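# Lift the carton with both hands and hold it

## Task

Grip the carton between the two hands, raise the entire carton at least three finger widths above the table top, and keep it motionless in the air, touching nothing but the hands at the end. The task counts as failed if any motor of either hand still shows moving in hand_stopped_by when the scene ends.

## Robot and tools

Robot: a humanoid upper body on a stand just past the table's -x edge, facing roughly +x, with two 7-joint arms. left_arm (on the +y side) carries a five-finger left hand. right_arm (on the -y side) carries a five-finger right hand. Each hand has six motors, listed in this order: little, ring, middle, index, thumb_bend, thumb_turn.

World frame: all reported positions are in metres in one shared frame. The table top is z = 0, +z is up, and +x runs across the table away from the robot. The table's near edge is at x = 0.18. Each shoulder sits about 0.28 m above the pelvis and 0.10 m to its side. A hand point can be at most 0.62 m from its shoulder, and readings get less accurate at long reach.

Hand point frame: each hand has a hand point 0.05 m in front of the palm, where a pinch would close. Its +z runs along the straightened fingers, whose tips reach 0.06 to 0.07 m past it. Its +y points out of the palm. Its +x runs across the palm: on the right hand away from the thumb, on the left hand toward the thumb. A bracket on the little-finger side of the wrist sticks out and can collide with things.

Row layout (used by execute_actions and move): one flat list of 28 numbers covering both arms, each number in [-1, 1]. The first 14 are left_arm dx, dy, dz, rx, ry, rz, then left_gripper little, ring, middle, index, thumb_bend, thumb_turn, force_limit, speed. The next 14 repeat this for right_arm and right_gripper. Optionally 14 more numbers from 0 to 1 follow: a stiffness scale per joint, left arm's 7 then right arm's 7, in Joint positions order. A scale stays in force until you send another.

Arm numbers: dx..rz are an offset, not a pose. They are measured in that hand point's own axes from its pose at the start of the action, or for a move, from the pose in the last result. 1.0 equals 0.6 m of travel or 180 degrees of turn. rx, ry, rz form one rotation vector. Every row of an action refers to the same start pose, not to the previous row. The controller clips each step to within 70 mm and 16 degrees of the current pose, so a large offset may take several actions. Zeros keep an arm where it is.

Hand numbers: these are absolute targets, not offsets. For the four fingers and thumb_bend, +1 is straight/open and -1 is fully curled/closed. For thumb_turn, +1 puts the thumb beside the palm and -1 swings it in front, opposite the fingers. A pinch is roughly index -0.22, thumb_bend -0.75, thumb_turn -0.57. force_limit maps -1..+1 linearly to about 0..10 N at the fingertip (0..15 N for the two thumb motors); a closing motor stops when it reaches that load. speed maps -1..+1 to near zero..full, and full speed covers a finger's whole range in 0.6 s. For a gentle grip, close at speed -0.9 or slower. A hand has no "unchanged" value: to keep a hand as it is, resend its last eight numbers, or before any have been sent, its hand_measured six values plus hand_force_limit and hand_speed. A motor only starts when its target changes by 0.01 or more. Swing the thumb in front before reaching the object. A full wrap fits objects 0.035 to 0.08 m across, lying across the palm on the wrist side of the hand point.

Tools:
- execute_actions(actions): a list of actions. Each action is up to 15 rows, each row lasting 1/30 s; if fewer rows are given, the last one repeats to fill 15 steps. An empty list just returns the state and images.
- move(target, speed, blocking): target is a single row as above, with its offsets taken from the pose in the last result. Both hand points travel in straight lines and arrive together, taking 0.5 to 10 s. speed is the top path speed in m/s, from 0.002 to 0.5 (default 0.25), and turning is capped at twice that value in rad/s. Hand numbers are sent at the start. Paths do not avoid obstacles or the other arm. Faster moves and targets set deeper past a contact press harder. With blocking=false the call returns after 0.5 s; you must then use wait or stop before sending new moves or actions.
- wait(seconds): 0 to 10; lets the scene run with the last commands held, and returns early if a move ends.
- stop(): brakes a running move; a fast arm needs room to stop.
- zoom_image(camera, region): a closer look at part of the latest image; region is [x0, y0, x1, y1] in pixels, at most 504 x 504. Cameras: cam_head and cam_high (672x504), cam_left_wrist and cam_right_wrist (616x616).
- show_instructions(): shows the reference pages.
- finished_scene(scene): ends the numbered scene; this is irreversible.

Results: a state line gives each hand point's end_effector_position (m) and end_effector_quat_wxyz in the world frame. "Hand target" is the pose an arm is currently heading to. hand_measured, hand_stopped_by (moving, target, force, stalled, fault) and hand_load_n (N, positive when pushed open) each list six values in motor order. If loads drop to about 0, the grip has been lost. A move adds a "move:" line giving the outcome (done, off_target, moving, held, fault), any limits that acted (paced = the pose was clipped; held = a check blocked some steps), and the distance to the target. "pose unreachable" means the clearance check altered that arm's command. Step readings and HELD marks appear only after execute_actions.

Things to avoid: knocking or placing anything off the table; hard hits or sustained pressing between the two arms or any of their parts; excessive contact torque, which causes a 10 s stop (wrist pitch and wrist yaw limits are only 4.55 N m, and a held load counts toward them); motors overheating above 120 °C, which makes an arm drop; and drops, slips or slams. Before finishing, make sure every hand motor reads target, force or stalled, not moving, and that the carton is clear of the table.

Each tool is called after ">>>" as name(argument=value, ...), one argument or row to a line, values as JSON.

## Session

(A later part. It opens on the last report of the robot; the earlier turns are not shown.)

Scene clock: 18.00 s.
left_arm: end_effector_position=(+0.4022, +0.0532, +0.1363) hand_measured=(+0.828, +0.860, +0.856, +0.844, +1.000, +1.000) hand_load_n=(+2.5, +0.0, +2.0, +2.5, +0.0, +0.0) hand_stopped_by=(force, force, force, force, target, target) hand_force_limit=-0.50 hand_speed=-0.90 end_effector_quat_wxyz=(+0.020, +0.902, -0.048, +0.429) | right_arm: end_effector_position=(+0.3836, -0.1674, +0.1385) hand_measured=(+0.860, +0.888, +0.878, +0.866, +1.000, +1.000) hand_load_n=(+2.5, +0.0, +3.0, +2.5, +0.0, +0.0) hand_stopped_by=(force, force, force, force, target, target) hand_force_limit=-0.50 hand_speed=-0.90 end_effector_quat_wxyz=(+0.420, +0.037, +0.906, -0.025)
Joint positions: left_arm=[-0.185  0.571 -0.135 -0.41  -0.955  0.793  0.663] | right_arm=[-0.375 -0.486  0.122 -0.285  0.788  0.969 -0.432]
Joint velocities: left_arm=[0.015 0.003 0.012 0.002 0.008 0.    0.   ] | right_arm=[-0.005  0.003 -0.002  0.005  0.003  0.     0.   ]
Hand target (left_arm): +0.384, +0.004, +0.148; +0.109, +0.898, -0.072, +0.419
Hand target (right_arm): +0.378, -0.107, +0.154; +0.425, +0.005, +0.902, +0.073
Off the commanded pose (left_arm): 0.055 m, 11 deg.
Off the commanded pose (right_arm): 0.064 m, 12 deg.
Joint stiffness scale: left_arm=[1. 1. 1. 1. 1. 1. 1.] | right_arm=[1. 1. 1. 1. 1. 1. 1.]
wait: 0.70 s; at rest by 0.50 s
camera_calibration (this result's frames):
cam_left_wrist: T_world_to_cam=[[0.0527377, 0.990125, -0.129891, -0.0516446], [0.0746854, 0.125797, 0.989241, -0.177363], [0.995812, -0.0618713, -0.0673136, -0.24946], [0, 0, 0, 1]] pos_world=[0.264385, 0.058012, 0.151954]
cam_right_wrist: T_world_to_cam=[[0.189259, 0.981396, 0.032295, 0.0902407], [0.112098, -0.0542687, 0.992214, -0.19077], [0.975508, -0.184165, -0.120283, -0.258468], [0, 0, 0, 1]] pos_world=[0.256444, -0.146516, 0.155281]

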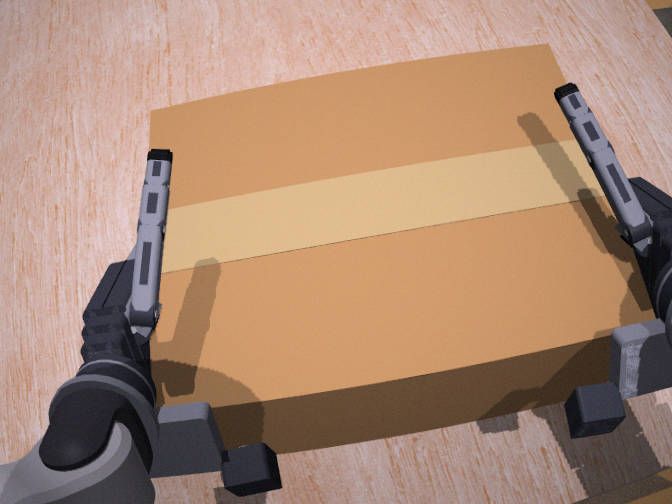

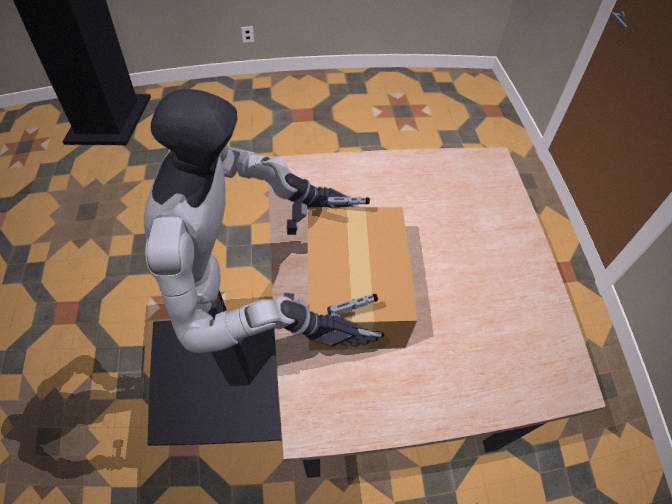

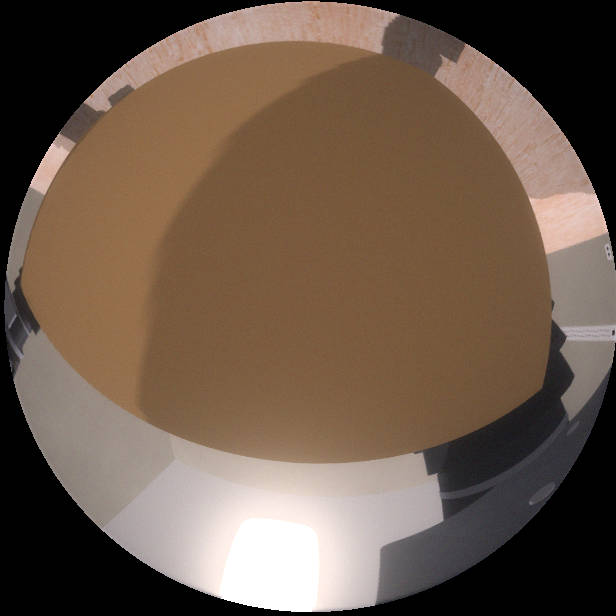

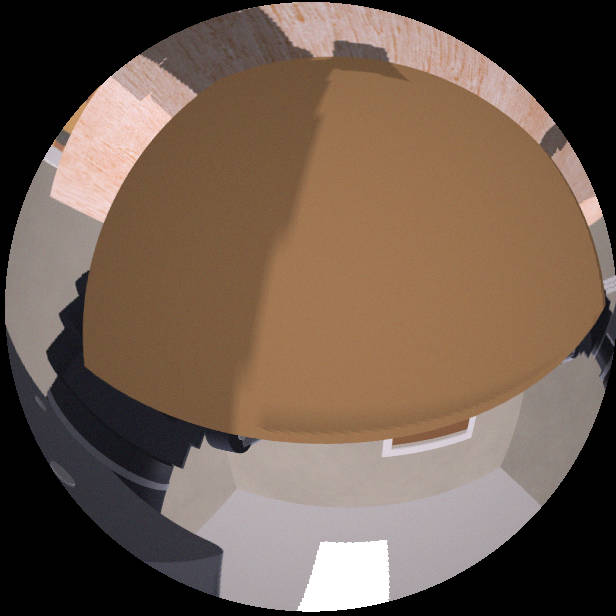

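>>> execute_actions(
  actions=[
    [[0.002,0.09,-0.023,-0.057,-0.002,-0.011,0.7,0.7,0.7,0.7,1,1,-0.5,-0.9,-0.01,0.103,-0.024,-0.064,-0.003,0.009,0.7,0.7,0.7,0.7,1,1,-0.5,-0.9],[0.004,0.091,-0.023,-0.057,-0.001,-0.011,0.7,0.7,0.7,0.7,1,1,-0.5,-0.9,-0.012,0.103,-0.024,-0.063,-0.004,0.009,0.7,0.7,0.7,0.7,1,1,-0.5,-0.9],[0.006,0.092,-0.024,-0.057,0,-0.011,0.7,0.7,0.7,0.7,1,1,-0.5,-0.9,-0.014,0.103,-0.025,-0.063,-0.005,0.009,0.7,0.7,0.7,0.7,1,1,-0.5,-0.9],[0.008,0.092,-0.024,-0.057,0.001,-0.011,0.7,0.7,0.7,0.7,1,1,-0.5,-0.9,-0.016,0.103,-0.025,-0.063,-0.006,0.009,0.7,0.7,0.7,0.7,1,1,-0.5,-0.9],[0.01,0.092,-0.025,-0.057,0.002,-0.011,0.7,0.7,0.7,0.7,1,1,-0.5,-0.9,-0.018,0.103,-0.026,-0.063,-0.007,0.009,0.7,0.7,0.7,0.7,1,1,-0.5,-0.9],[0.012,0.092,-0.025,-0.057,0.003,-0.011,0.7,0.7,0.7,0.7,1,1,-0.5,-0.9,-0.02,0.103,-0.026,-0.063,-0.008,0.009,0.7,0.7,0.7,0.7,1,1,-0.5,-0.9],[0.014,0.092,-0.026,-0.057,0.004,-0.011,0.7,0.7,0.7,0.7,1,1,-0.5,-0.9,-0.022,0.103,-0.027,-0.063,-0.009,0.009,0.7,0.7,0.7,0.7,1,1,-0.5,-0.9],[0.016,0.092,-0.026,-0.057,0.005,-0.011,0.7,0.7,0.7,0.7,1,1,-0.5,-0.9,-0.024,0.103,-0.027,-0.063,-0.01,0.009,0.7,0.7,0.7,0.7,1,1,-0.5,-0.9],[0.018,0.092,-0.027,-0.057,0.006,-0.011,0.7,0.7,0.7,0.7,1,1,-0.5,-0.9,-0.026,0.103,-0.028,-0.063,-0.011,0.009,0.7,0.7,0.7,0.7,1,1,-0.5,-0.9],[0.02,0.092,-0.028,-0.057,0.006,-0.011,0.7,0.7,0.7,0.7,1,1,-0.5,-0.9,-0.028,0.103,-0.029,-0.063,-0.011,0.009,0.7,0.7,0.7,0.7,1,1,-0.5,-0.9],[0.022,0.092,-0.029,-0.057,0.007,-0.011,0.7,0.7,0.7,0.7,1,1,-0.5,-0.9,-0.03,0.103,-0.03,-0.063,-0.012,0.009,0.7,0.7,0.7,0.7,1,1,-0.5,-0.9],[0.024,0.092,-0.03,-0.057,0.007,-0.011,0.7,0.7,0.7,0.7,1,1,-0.5,-0.9,-0.032,0.103,-0.031,-0.063,-0.012,0.009,0.7,0.7,0.7,0.7,1,1,-0.5,-0.9],[0.026,0.092,-0.031,-0.057,0.007,-0.011,0.7,0.7,0.7,0.7,1,1,-0.5,-0.9,-0.034,0.103,-0.032,-0.063,-0.012,0.009,0.7,0.7,0.7,0.7,1,1,-0.5,-0.9],[0.028,0.092,-0.032,-0.057,0.007,-0.011,0.7,0.7,0.7,0.7,1,1,-0.5,-0.9,-0.036,0.103,-0.033,-0.063,-0.012,0.009,0.7,0.7,0.7,0.7,1,1,-0.5,-0.9],[0.03,0.092,-0.033,-0.057,0.007,-0.011,0.7,0.7,0.7,0.7,1,1,-0.5,-0.9,-0.038,0.103,-0.034,-0.063,-0.012,0.009,0.7,0.7,0.7,0.7,1,1,-0.5,-0.9]],
  ],
)

>>> wait(
  seconds=0.7,
)

Scene clock: 20.13 s.
left_arm: end_effector_position=(+0.4051, +0.0540, +0.1410) hand_measured=(+0.828, +0.860, +0.856, +0.844, +1.000, +1.000) hand_load_n=(+0.0, +0.0, +1.0, +1.5, +0.0, +0.0) hand_stopped_by=(force, force, force, force, target, target) hand_force_limit=-0.50 hand_speed=-0.90 end_effector_quat_wxyz=(+0.016, +0.900, -0.046, +0.432) | right_arm: end_effector_position=(+0.3909, -0.1668, +0.1572) hand_measured=(+0.860, +0.888, +0.878, +0.866, +1.000, +1.000) hand_load_n=(+2.0, +0.0, +1.5, +1.0, +0.0, +0.0) hand_stopped_by=(force, force, force, force, target, target) hand_force_limit=-0.50 hand_speed=-0.90 end_effector_quat_wxyz=(+0.440, +0.038, +0.897, -0.024)
Joint positions: left_arm=[-0.199  0.57  -0.125 -0.42  -0.967  0.813  0.687] | right_arm=[-0.398 -0.478  0.092 -0.321  0.792  0.993 -0.438]
Joint velocities: left_arm=[-0.135  0.026  0.166 -0.146 -0.112  0.135  0.156] | right_arm=[-0.265  0.    -0.114 -0.129  0.077  0.23  -0.044]
Hand target (left_arm): +0.390, +0.002, +0.165; +0.108, +0.891, -0.076, +0.434
Hand target (right_arm): +0.384, -0.108, +0.171; +0.440, +0.004, +0.895, +0.068
Off the commanded pose (left_arm): 0.061 m, 11 deg.
Off the commanded pose (right_arm): 0.063 m, 11 deg.
Joint stiffness scale: left_arm=[1. 1. 1. 1. 1. 1. 1.] | right_arm=[1. 1. 1. 1. 1. 1. 1.]
Step readings (end_effector_position):
0: left_arm (+0.4022, +0.0532, +0.1363) | right_arm (+0.3836, -0.1674, +0.1385)
1: left_arm (+0.4022, +0.0532, +0.1362) | right_arm (+0.3836, -0.1674, +0.1385)
2: left_arm (+0.4022, +0.0532, +0.1361) | right_arm (+0.3836, -0.1674, +0.1384)
4: left_arm (+0.4023, +0.0532, +0.1361) | right_arm (+0.3837, -0.1675, +0.1384)
8: left_arm (+0.4023, +0.0527, +0.1360) | right_arm (+0.3836, -0.1680, +0.1384)
15: end_effector_position above
camera_calibration (this result's frames):
cam_left_wrist: T_world_to_cam=[[0.0467583, 0.991332, -0.122779, -0.0505823], [0.0668914, 0.11953, 0.990575, -0.179017], [0.996664, -0.0545305, -0.0607226, -0.253683], [0, 0, 0, 1]] pos_world=[0.267176, 0.0577083, 0.155715]
cam_right_wrist: T_world_to_cam=[[0.186776, 0.981528, 0.0414412, 0.0872622], [0.0685203, -0.0550964, 0.996127, -0.193832], [0.98001, -0.183213, -0.0775453, -0.271534], [0, 0, 0, 1]] pos_world=[0.263089, -0.146078, 0.168409]

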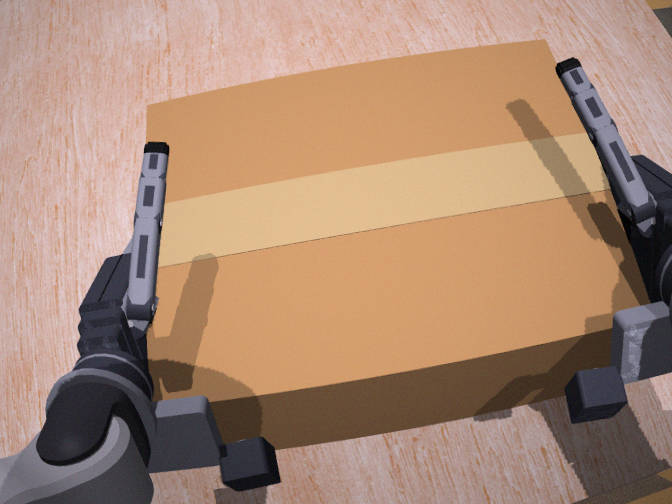

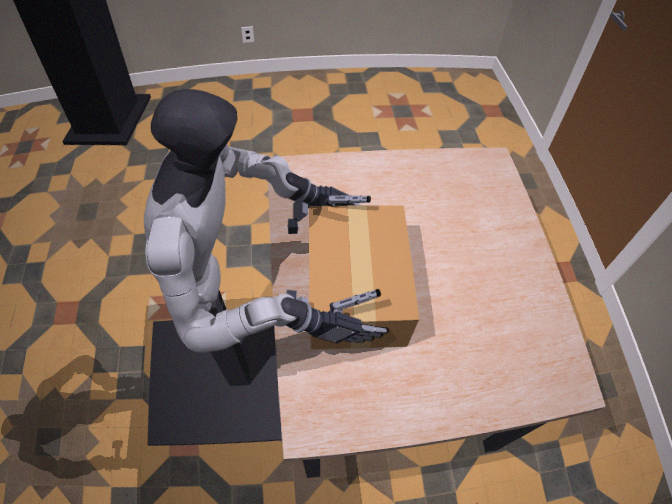

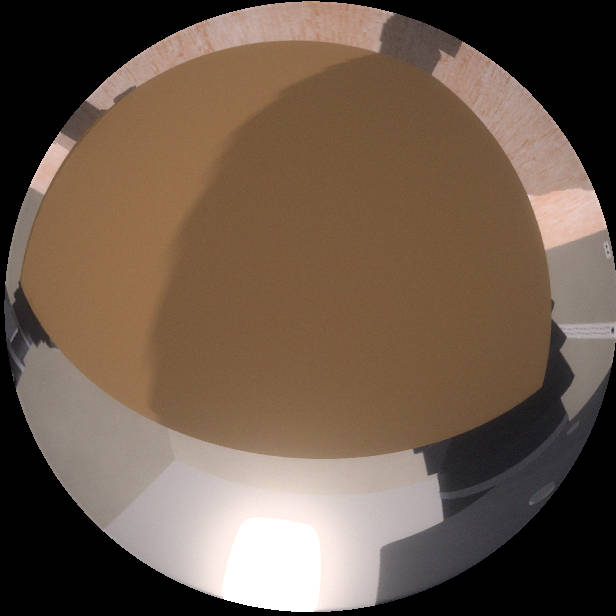

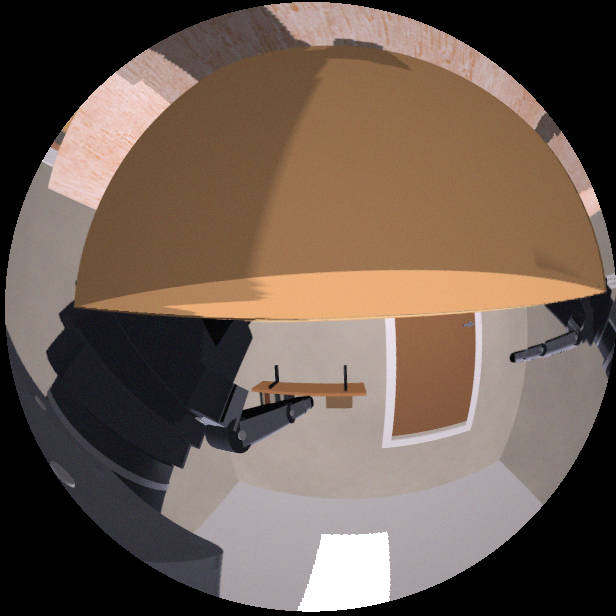

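Scene clock: 20.83 s.
left_arm: end_effector_position=(+0.4090, +0.0535, +0.1491) hand_measured=(+0.828, +0.860, +0.856, +0.844, +1.000, +1.000) hand_load_n=(+5.0, +0.5, +2.0, +1.5, +0.0, +0.0) hand_stopped_by=(force, force, force, force, target, target) hand_force_limit=-0.50 hand_speed=-0.90 end_effector_quat_wxyz=(+0.016, +0.896, -0.046, +0.441) | right_arm: end_effector_position=(+0.3942, -0.1672, +0.1651) hand_measured=(+0.860, +0.888, +0.878, +0.866, +1.000, +1.000) hand_load_n=(+0.0, +0.0, +0.5, +0.5, +0.0, +0.0) hand_stopped_by=(force, force, force, force, target, target) hand_force_limit=-0.50 hand_speed=-0.90 end_effector_quat_wxyz=(+0.448, +0.038, +0.893, -0.025)
Joint positions: left_arm=[-0.213  0.573 -0.114 -0.433 -0.974  0.822  0.694] | right_arm=[-0.411 -0.477  0.081 -0.332  0.797  1.004 -0.443]
Joint velocities: left_arm=[-0.011  0.    -0.006  0.005  0.003  0.     0.   ] | right_arm=[ 0.005  0.    -0.009  0.    -0.006  0.     0.   ]
Hand target (left_arm): +0.390, +0.002, +0.165; +0.108, +0.891, -0.076, +0.434
Hand target (right_arm): +0.384, -0.108, +0.171; +0.440, +0.004, +0.895, +0.068
Off the commanded pose (left_arm): 0.059 m, 11 deg.
Off the commanded pose (right_arm): 0.062 m, 11 deg.
Joint stiffness scale: left_arm=[1. 1. 1. 1. 1. 1. 1.] | right_arm=[1. 1. 1. 1. 1. 1. 1.]
wait: 0.70 s; at rest by 0.27 s
camera_calibration (this result's frames):
cam_left_wrist: T_world_to_cam=[[0.0487797, 0.991122, -0.123686, -0.0499766], [0.0481908, 0.121354, 0.991439, -0.179819], [0.997646, -0.0543227, -0.0418433, -0.260287], [0, 0, 0, 1]] pos_world=[0.270778, 0.0572152, 0.161207]
cam_right_wrist: T_world_to_cam=[[0.186627, 0.981489, 0.0430145, 0.0864592], [0.0510353, -0.0534102, 0.997268, -0.194959], [0.981104, -0.183922, -0.0600583, -0.277708], [0, 0, 0, 1]] pos_world=[0.266275, -0.146348, 0.174028]

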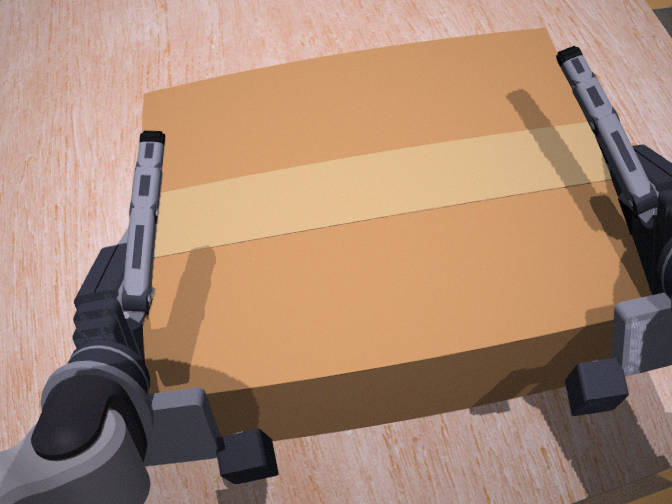

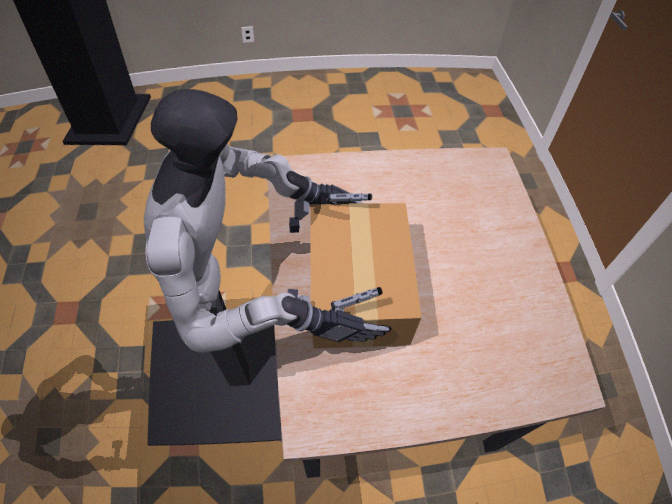

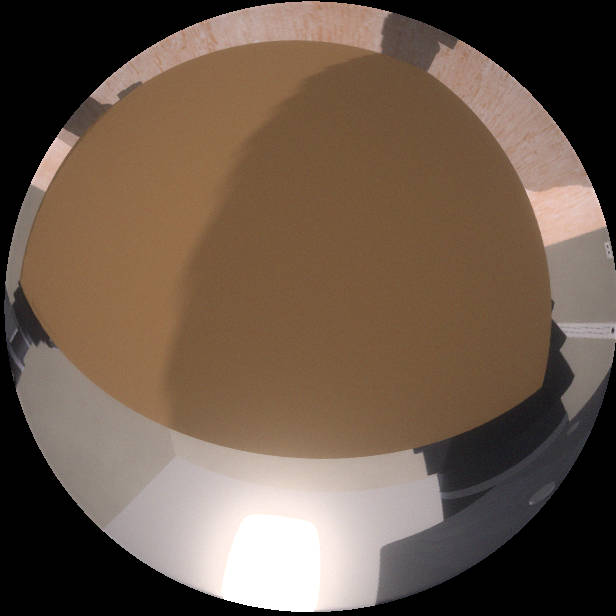

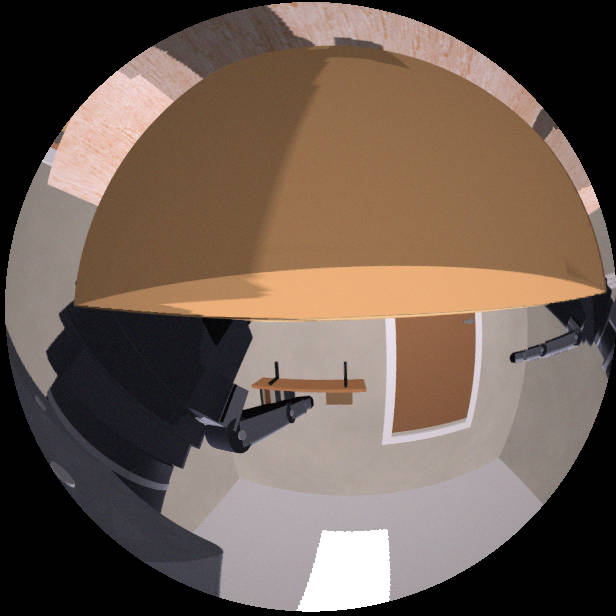

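>>> execute_actions(
  actions=[
    [[0.007,0.095,-0.032,-0.062,-0.002,-0.009,0.7,0.7,0.7,0.7,1,1,-0.5,-0.9,0.006,0.103,-0.024,-0.064,0.004,0.007,0.7,0.7,0.7,0.7,1,1,-0.5,-0.9],[0.007,0.098,-0.033,-0.064,-0.002,-0.009,0.7,0.7,0.7,0.7,1,1,-0.5,-0.9,0.006,0.106,-0.025,-0.066,0.004,0.008,0.7,0.7,0.7,0.7,1,1,-0.5,-0.9],[0.007,0.101,-0.034,-0.066,-0.002,-0.009,0.7,0.7,0.7,0.7,1,1,-0.5,-0.9,0.006,0.109,-0.026,-0.068,0.004,0.009,0.7,0.7,0.7,0.7,1,1,-0.5,-0.9],[0.007,0.104,-0.035,-0.067,-0.002,-0.009,0.7,0.7,0.7,0.7,1,1,-0.5,-0.9,0.006,0.111,-0.027,-0.07,0.004,0.009,0.7,0.7,0.7,0.7,1,1,-0.5,-0.9],[0.007,0.104,-0.035,-0.067,-0.002,-0.009,0.7,0.68,0.68,0.68,1,1,-0.4,-0.93,0.006,0.111,-0.027,-0.07,0.004,0.009,0.68,0.68,0.68,0.68,1,1,-0.4,-0.93]],
  ],
)

>>> wait(
  seconds=0.3,
)

Scene clock: 22.07 s.
left_arm: end_effector_position=(+0.4079, +0.0529, +0.1508) hand_measured=(+0.828, +0.850, +0.850, +0.838, +1.000, +1.000) hand_load_n=(+3.5, +4.5, +3.0, +2.5, +0.0, +0.0) hand_stopped_by=(force, force, force, force, target, target) hand_force_limit=-0.40 hand_speed=-0.93 end_effector_quat_wxyz=(+0.014, +0.897, -0.049, +0.439) | right_arm: end_effector_position=(+0.3923, -0.1678, +0.1654) hand_measured=(+0.842, +0.858, +0.868, +0.860, +1.000, +1.000) hand_load_n=(+2.5, +2.0, +2.5, +2.0, +0.0, +0.0) hand_stopped_by=(force, moving, force, force, target, target) hand_force_limit=-0.40 hand_speed=-0.93 end_effector_quat_wxyz=(+0.449, +0.039, +0.892, -0.025)
Joint positions: left_arm=[-0.216  0.576 -0.111 -0.447 -0.988  0.84   0.711] | right_arm=[-0.399 -0.476  0.076 -0.345  0.794  1.004 -0.443]
Joint velocities: left_arm=[-0.011  0.    -0.009  0.006 -0.005  0.     0.002] | right_arm=[ 0.012  0.    -0.005 -0.005 -0.005  0.008 -0.01 ]
Hand target (left_arm): +0.386, -0.004, +0.168; +0.115, +0.891, -0.083, +0.432
Hand target (right_arm): +0.381, -0.103, +0.175; +0.445, -0.001, +0.892, +0.079
Off the commanded pose (left_arm): 0.065 m, 12 deg.
Off the commanded pose (right_arm): 0.069 m, 13 deg.
Joint stiffness scale: left_arm=[1. 1. 1. 1. 1. 1. 1.] | right_arm=[1. 1. 1. 1. 1. 1. 1.]
Step readings (end_effector_position):
0: left_arm (+0.4090, +0.0535, +0.1491) | right_arm (+0.3942, -0.1672, +0.1651)
1: left_arm (+0.4090, +0.0535, +0.1490) | right_arm (+0.3942, -0.1672, +0.1651)
2: left_arm (+0.4087, +0.0536, +0.1489) | right_arm (+0.3940, -0.1670, +0.1653)
4: left_arm (+0.4080, +0.0535, +0.1493) | right_arm (+0.3929, -0.1668, +0.1650)
8: left_arm (+0.4076, +0.0533, +0.1497) | right_arm (+0.3921, -0.1672, +0.1650)
15: end_effector_position above
camera_calibration (this result's frames):
cam_left_wrist: T_world_to_cam=[[0.0514988, 0.991803, -0.116938, -0.0513313], [0.0507061, 0.114345, 0.992146, -0.182159], [0.997385, -0.0570238, -0.0444018, -0.258498], [0, 0, 0, 1]] pos_world=[0.269702, 0.0569991, 0.163248]
cam_right_wrist: T_world_to_cam=[[0.188743, 0.981058, 0.0436116, 0.0864451], [0.048281, -0.0536264, 0.997393, -0.194221], [0.980839, -0.186145, -0.057488, -0.276565], [0, 0, 0, 1]] pos_world=[0.264327, -0.146704, 0.174045]

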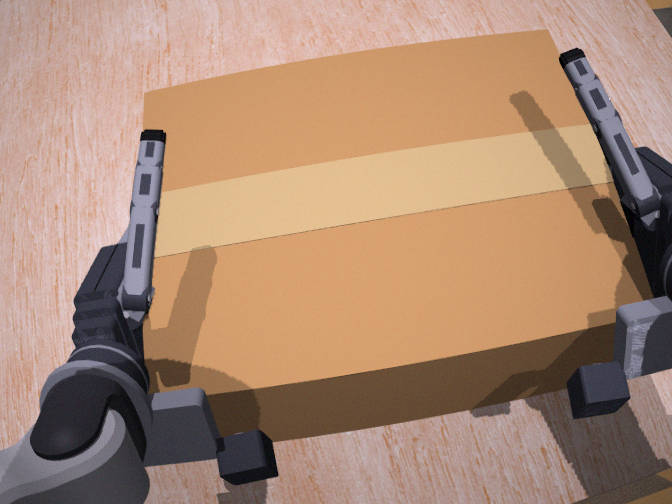

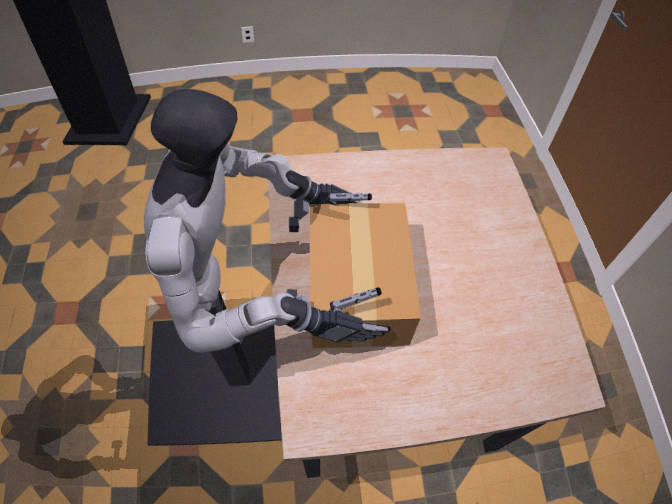

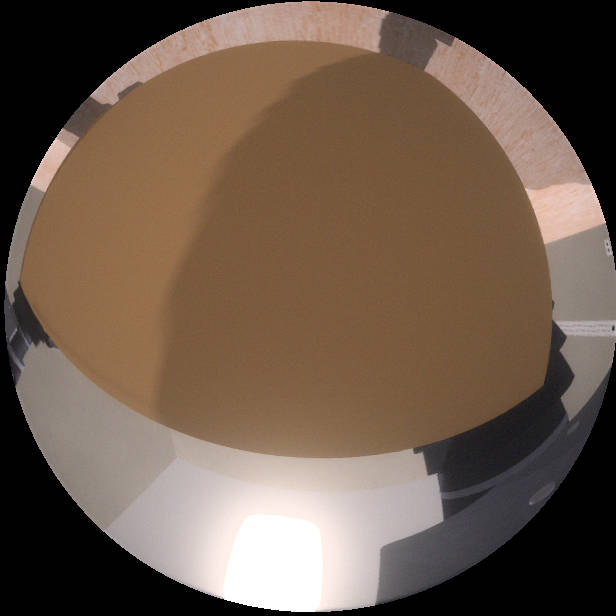

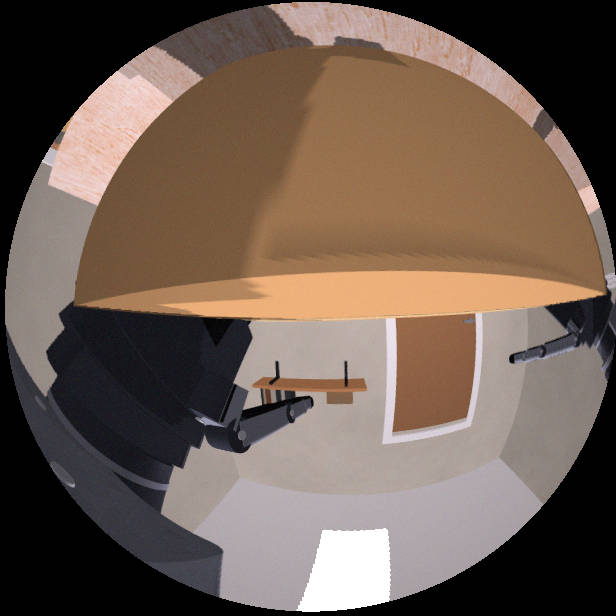

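Scene clock: 22.37 s.
left_arm: end_effector_position=(+0.4079, +0.0529, +0.1508) hand_measured=(+0.828, +0.850, +0.850, +0.838, +1.000, +1.000) hand_load_n=(+3.5, +4.5, +3.0, +2.5, +0.0, +0.0) hand_stopped_by=(force, force, force, force, target, target) hand_force_limit=-0.40 hand_speed=-0.93 end_effector_quat_wxyz=(+0.014, +0.897, -0.049, +0.439) | right_arm: end_effector_position=(+0.3922, -0.1678, +0.1654) hand_measured=(+0.842, +0.854, +0.868, +0.860, +1.000, +1.000) hand_load_n=(+2.0, +3.0, +2.0, +1.5, +0.0, +0.0) hand_stopped_by=(force, force, force, force, target, target) hand_force_limit=-0.40 hand_speed=-0.93 end_effector_quat_wxyz=(+0.449, +0.039, +0.892, -0.025)
Joint positions: left_arm=[-0.216  0.576 -0.111 -0.447 -0.988  0.84   0.712] | right_arm=[-0.399 -0.476  0.076 -0.345  0.794  1.004 -0.443]
Joint velocities: left_arm=[ 0.003  0.003 -0.023  0.006  0.     0.     0.   ] | right_arm=[0.    0.003 0.    0.005 0.002 0.    0.   ]
Hand target (left_arm): +0.386, -0.004, +0.168; +0.115, +0.891, -0.083, +0.432
Hand target (right_arm): +0.381, -0.103, +0.175; +0.445, -0.001, +0.892, +0.079
Off the commanded pose (left_arm): 0.065 m, 12 deg.
Off the commanded pose (right_arm): 0.069 m, 13 deg.
Joint stiffness scale: left_arm=[1. 1. 1. 1. 1. 1. 1.] | right_arm=[1. 1. 1. 1. 1. 1. 1.]
wait: 0.30 s; at rest by 0.17 s
camera_calibration (this result's frames):
cam_left_wrist: T_world_to_cam=[[0.051454, 0.991798, -0.116997, -0.051282], [0.0506118, 0.114412, 0.992143, -0.182174], [0.997392, -0.0569712, -0.0443098, -0.258531], [0, 0, 0, 1]] pos_world=[0.269716, 0.0569755, 0.163288]
cam_right_wrist: T_world_to_cam=[[0.18887, 0.981038, 0.0435161, 0.0864361], [0.0483801, -0.0535557, 0.997392, -0.194206], [0.98081, -0.186272, -0.0575778, -0.276542], [0, 0, 0, 1]] pos_world=[0.264305, -0.14671, 0.174016]

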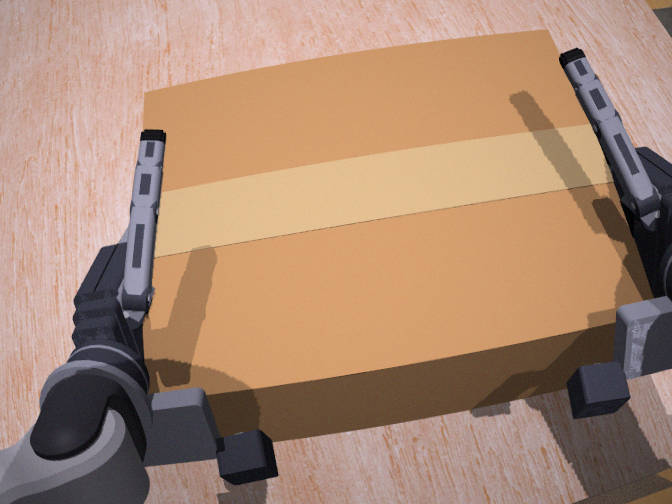

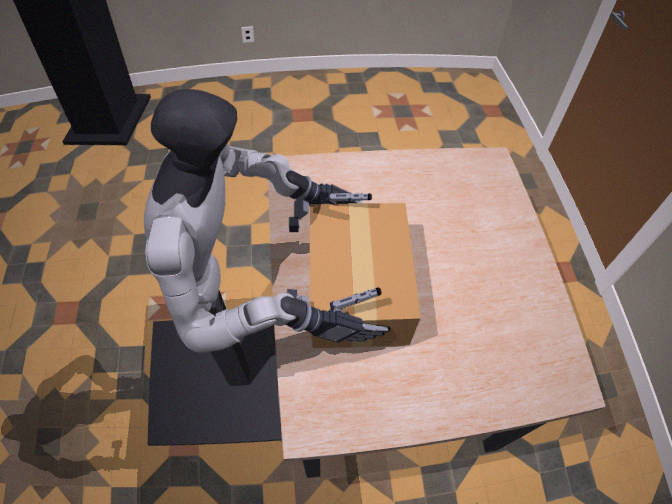

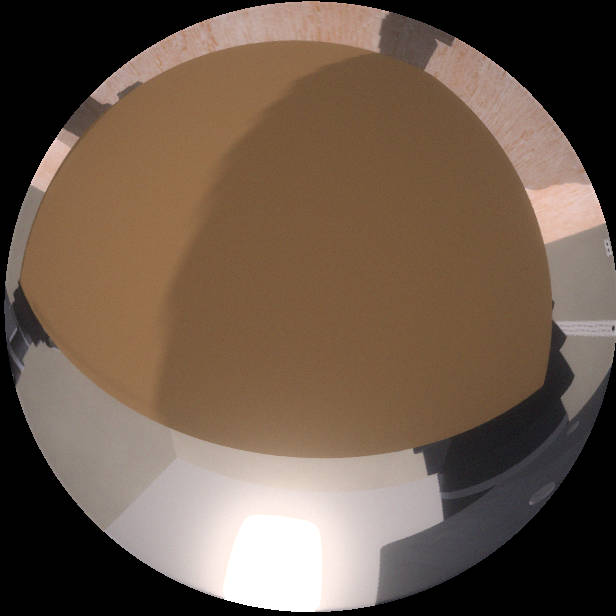

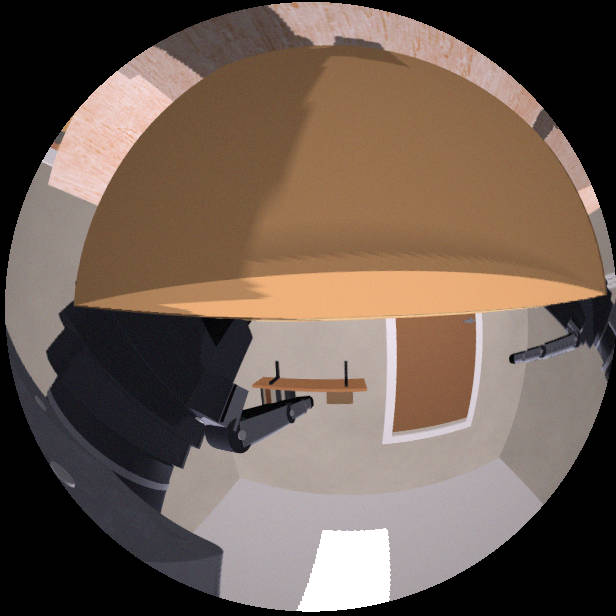

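>>> execute_actions(
  actions=[
    [[0.007,0.103,-0.032,-0.067,-0.001,-0.011,0.7,0.68,0.68,0.68,1,1,-0.4,-0.93,0.004,0.111,-0.024,-0.07,0.004,0.008,0.68,0.68,0.68,0.68,1,1,-0.4,-0.93],[0.008,0.103,-0.032,-0.067,-0.001,-0.011,0.7,0.68,0.68,0.68,1,1,-0.4,-0.93,0.003,0.111,-0.024,-0.07,0.004,0.008,0.68,0.68,0.68,0.68,1,1,-0.4,-0.93],[0.01,0.103,-0.033,-0.067,-0.001,-0.011,0.7,0.68,0.68,0.68,1,1,-0.4,-0.93,0.001,0.111,-0.025,-0.07,0.004,0.008,0.68,0.68,0.68,0.68,1,1,-0.4,-0.93],[0.012,0.103,-0.034,-0.067,0,-0.011,0.7,0.68,0.68,0.68,1,1,-0.4,-0.93,-0.001,0.111,-0.026,-0.07,0.003,0.008,0.68,0.68,0.68,0.68,1,1,-0.4,-0.93],[0.014,0.103,-0.035,-0.067,0,-0.011,0.7,0.68,0.68,0.68,1,1,-0.4,-0.93,-0.003,0.111,-0.027,-0.07,0.003,0.008,0.68,0.68,0.68,0.68,1,1,-0.4,-0.93],[0.017,0.103,-0.036,-0.067,0,-0.011,0.7,0.68,0.68,0.68,1,1,-0.4,-0.93,-0.006,0.111,-0.028,-0.07,0.003,0.008,0.68,0.68,0.68,0.68,1,1,-0.4,-0.93],[0.02,0.103,-0.037,-0.067,0.001,-0.011,0.7,0.68,0.68,0.68,1,1,-0.4,-0.93,-0.009,0.111,-0.029,-0.07,0.002,0.008,0.68,0.68,0.68,0.68,1,1,-0.4,-0.93],[0.023,0.103,-0.038,-0.067,0.001,-0.011,0.7,0.68,0.68,0.68,1,1,-0.4,-0.93,-0.012,0.111,-0.03,-0.07,0.002,0.008,0.68,0.68,0.68,0.68,1,1,-0.4,-0.93],[0.026,0.103,-0.039,-0.067,0.001,-0.011,0.7,0.68,0.68,0.68,1,1,-0.4,-0.93,-0.015,0.111,-0.031,-0.07,0.002,0.008,0.68,0.68,0.68,0.68,1,1,-0.4,-0.93],[0.029,0.103,-0.04,-0.067,0.002,-0.011,0.7,0.68,0.68,0.68,1,1,-0.4,-0.93,-0.018,0.111,-0.032,-0.07,0.001,0.008,0.68,0.68,0.68,0.68,1,1,-0.4,-0.93],[0.032,0.103,-0.041,-0.067,0.002,-0.011,0.7,0.68,0.68,0.68,1,1,-0.4,-0.93,-0.021,0.111,-0.033,-0.07,0.001,0.008,0.68,0.68,0.68,0.68,1,1,-0.4,-0.93],[0.035,0.103,-0.042,-0.067,0.002,-0.011,0.7,0.68,0.68,0.68,1,1,-0.4,-0.93,-0.024,0.111,-0.034,-0.07,0.001,0.008,0.68,0.68,0.68,0.68,1,1,-0.4,-0.93],[0.038,0.103,-0.043,-0.067,0.003,-0.011,0.7,0.68,0.68,0.68,1,1,-0.4,-0.93,-0.027,0.111,-0.035,-0.07,0,0.008,0.68,0.68,0.68,0.68,1,1,-0.4,-0.93],[0.04,0.103,-0.044,-0.067,0.003,-0.011,0.7,0.68,0.68,0.68,1,1,-0.4,-0.93,-0.029,0.111,-0.036,-0.07,0,0.008,0.68,0.68,0.68,0.68,1,1,-0.4,-0.93],[0.042,0.103,-0.045,-0.067,0.003,-0.011,0.7,0.68,0.68,0.68,1,1,-0.4,-0.93,-0.031,0.111,-0.037,-0.07,0,0.008,0.68,0.68,0.68,0.68,1,1,-0.4,-0.93]],
  ],
)

>>> wait(
  seconds=0.6,
)

Scene clock: 24.50 s.
left_arm: end_effector_position=(+0.4145, +0.0502, +0.1707) hand_measured=(+0.828, +0.850, +0.850, +0.838, +1.000, +1.000) hand_load_n=(+4.0, +4.0, +2.0, +1.0, +0.0, +0.0) hand_stopped_by=(force, force, force, force, target, target) hand_force_limit=-0.40 hand_speed=-0.93 end_effector_quat_wxyz=(+0.015, +0.893, -0.048, +0.447) | right_arm: end_effector_position=(+0.3977, -0.1702, +0.1847) hand_measured=(+0.842, +0.854, +0.868, +0.860, +1.000, +1.000) hand_load_n=(+0.5, +1.5, +1.5, +1.0, +0.0, +0.0) hand_stopped_by=(force, force, force, force, target, target) hand_force_limit=-0.40 hand_speed=-0.93 end_effector_quat_wxyz=(+0.457, +0.039, +0.888, -0.028)
Joint positions: left_arm=[-0.27   0.577 -0.064 -0.485 -1.065  0.918  0.774] | right_arm=[-0.445 -0.467  0.019 -0.385  0.825  1.092 -0.468]
Joint velocities: left_arm=[-0.15   0.     0.14  -0.11  -0.232  0.22   0.179] | right_arm=[-0.156  0.064 -0.179 -0.104  0.11   0.282 -0.091]
Hand target (left_arm): +0.392, -0.005, +0.189; +0.115, +0.887, -0.086, +0.439
Hand target (right_arm): +0.387, -0.104, +0.197; +0.453, -0.005, +0.888, +0.077
Off the commanded pose (left_arm): 0.064 m, 12 deg.
Off the commanded pose (right_arm): 0.070 m, 13 deg; position clipped at the last step of the last action.
Joint stiffness scale: left_arm=[1. 1. 1. 1. 1. 1. 1.] | right_arm=[1. 1. 1. 1. 1. 1. 1.]
Step readings (end_effector_position):
0: left_arm (+0.4079, +0.0529, +0.1508) | right_arm (+0.3922, -0.1678, +0.1654)
1: left_arm (+0.4079, +0.0529, +0.1508) | right_arm (+0.3922, -0.1679, +0.1654)
2: left_arm (+0.4079, +0.0529, +0.1509) | right_arm (+0.3922, -0.1679, +0.1654)
4: left_arm (+0.4081, +0.0525, +0.1515) | right_arm (+0.3921, -0.1682, +0.1655)
8: left_arm (+0.4089, +0.0517, +0.1553) | right_arm (+0.3927, -0.1689, +0.1694)
15: end_effector_position above
camera_calibration (this result's frames):
cam_left_wrist: T_world_to_cam=[[0.0529916, 0.991226, -0.12109, -0.0464911], [0.0342649, 0.119384, 0.992257, -0.195378], [0.998007, -0.0567304, -0.0276379, -0.267547], [0, 0, 0, 1]] pos_world=[0.276172, 0.0542302, 0.180841]
cam_right_wrist: T_world_to_cam=[[0.191091, 0.980653, 0.0424833, 0.0861528], [0.0292313, -0.0489471, 0.998374, -0.20559], [0.981137, -0.189538, -0.0380191, -0.285537], [0, 0, 0, 1]] pos_world=[0.269698, -0.148669, 0.190739]

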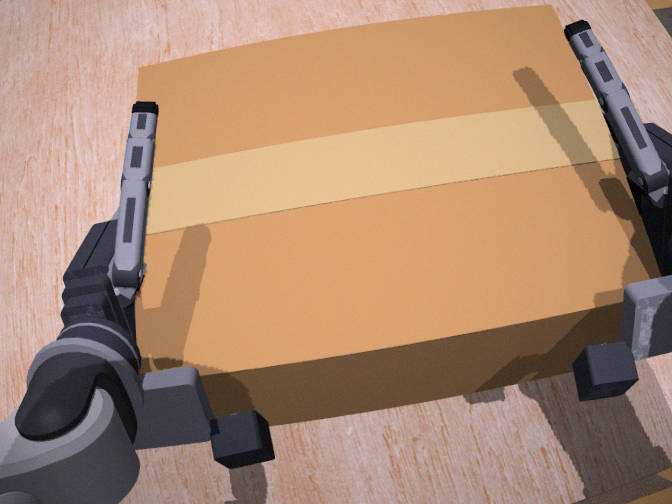

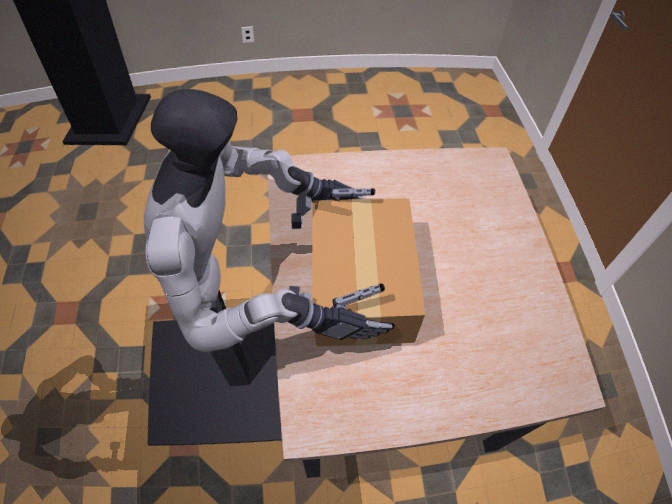

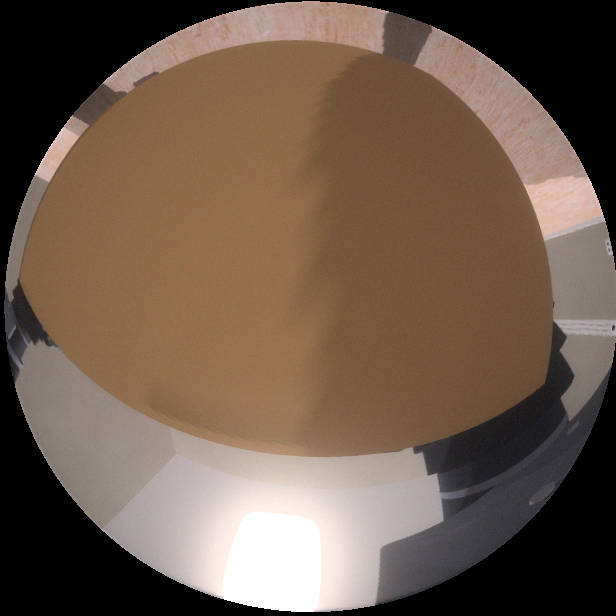

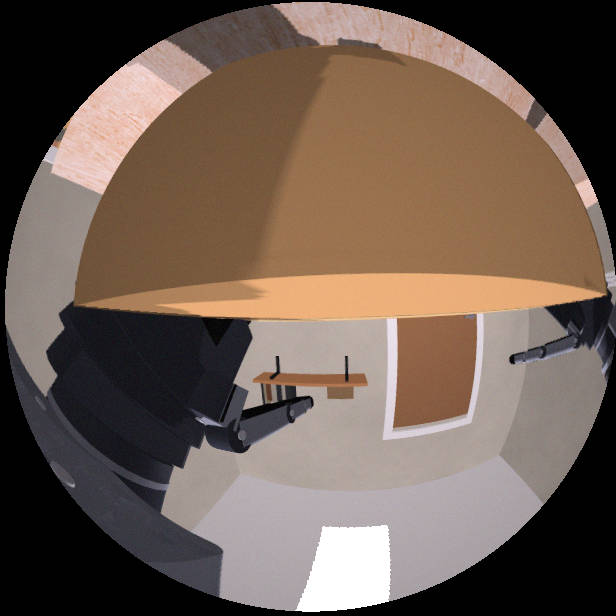

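Scene clock: 25.10 s.
left_arm: end_effector_position=(+0.4156, +0.0498, +0.1744) hand_measured=(+0.828, +0.850, +0.850, +0.838, +1.000, +1.000) hand_load_n=(+3.5, +3.5, +2.0, +1.0, +0.0, +0.0) hand_stopped_by=(force, force, force, force, target, target) hand_force_limit=-0.40 hand_speed=-0.93 end_effector_quat_wxyz=(+0.015, +0.892, -0.048, +0.449) | right_arm: end_effector_position=(+0.3987, -0.1705, +0.1883) hand_measured=(+0.842, +0.854, +0.868, +0.860, +1.000, +1.000) hand_load_n=(+0.0, +1.5, +1.5, +1.0, +0.0, +0.0) hand_stopped_by=(force, force, force, force, target, target) hand_force_limit=-0.40 hand_speed=-0.93 end_effector_quat_wxyz=(+0.459, +0.039, +0.887, -0.028)
Joint positions: left_arm=[-0.28   0.577 -0.055 -0.491 -1.078  0.932  0.785] | right_arm=[-0.455 -0.464  0.008 -0.392  0.831  1.11  -0.474]
Joint velocities: left_arm=[ 0.003  0.017 -0.005 -0.005  0.002  0.     0.   ] | right_arm=[0.002 0.009 0.015 0.008 0.008 0.    0.   ]
Hand target (left_arm): +0.392, -0.005, +0.189; +0.115, +0.887, -0.086, +0.439
Hand target (right_arm): +0.387, -0.104, +0.197; +0.453, -0.005, +0.888, +0.077
Off the commanded pose (left_arm): 0.063 m, 12 deg.
Off the commanded pose (right_arm): 0.070 m, 13 deg; position clipped at the last step of the last action.
Joint stiffness scale: left_arm=[1. 1. 1. 1. 1. 1. 1.] | right_arm=[1. 1. 1. 1. 1. 1. 1.]
wait: 0.60 s; at rest by 0.23 s
camera_calibration (this result's frames):
cam_left_wrist: T_world_to_cam=[[0.0539693, 0.991203, -0.120849, -0.0461746], [0.0306234, 0.119325, 0.992383, -0.197529], [0.998073, -0.057259, -0.0239141, -0.269233], [0, 0, 0, 1]] pos_world=[0.277255, 0.0539226, 0.184006]
cam_right_wrist: T_world_to_cam=[[0.191169, 0.980666, 0.0418107, 0.0861399], [0.0259352, -0.047628, 0.998528, -0.2078], [0.981214, -0.189803, -0.0345388, -0.287174], [0, 0, 0, 1]] pos_world=[0.270701, -0.148878, 0.193974]

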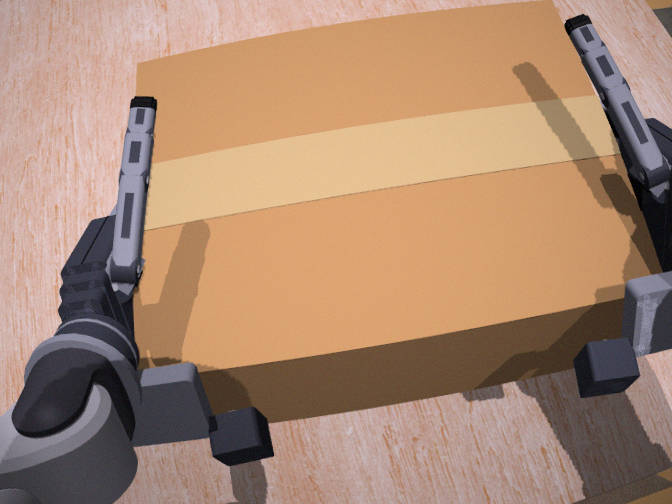

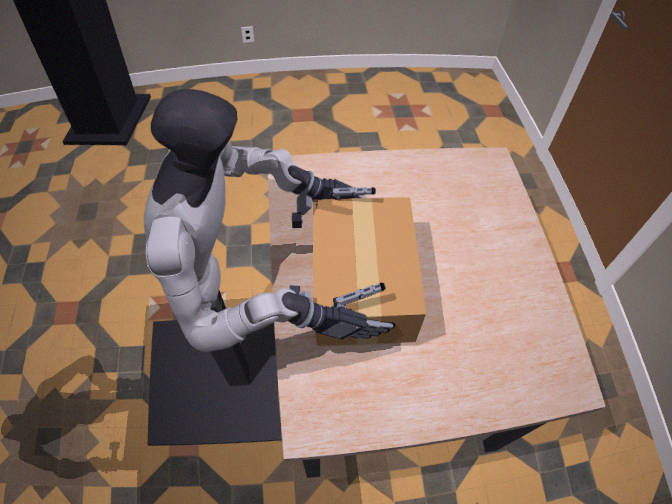

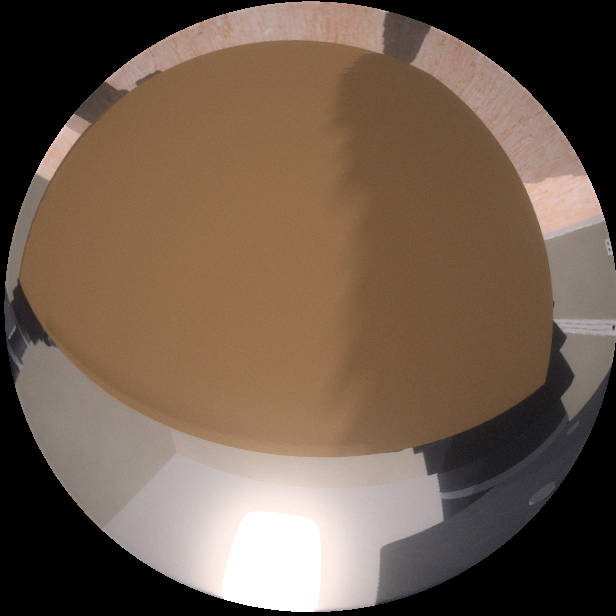

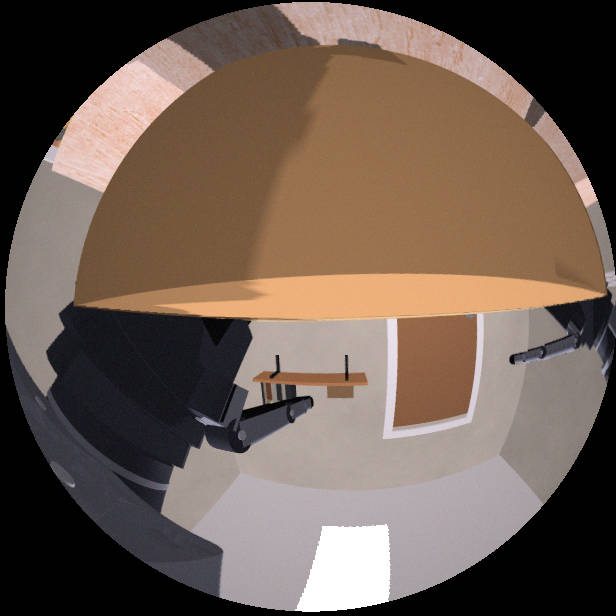

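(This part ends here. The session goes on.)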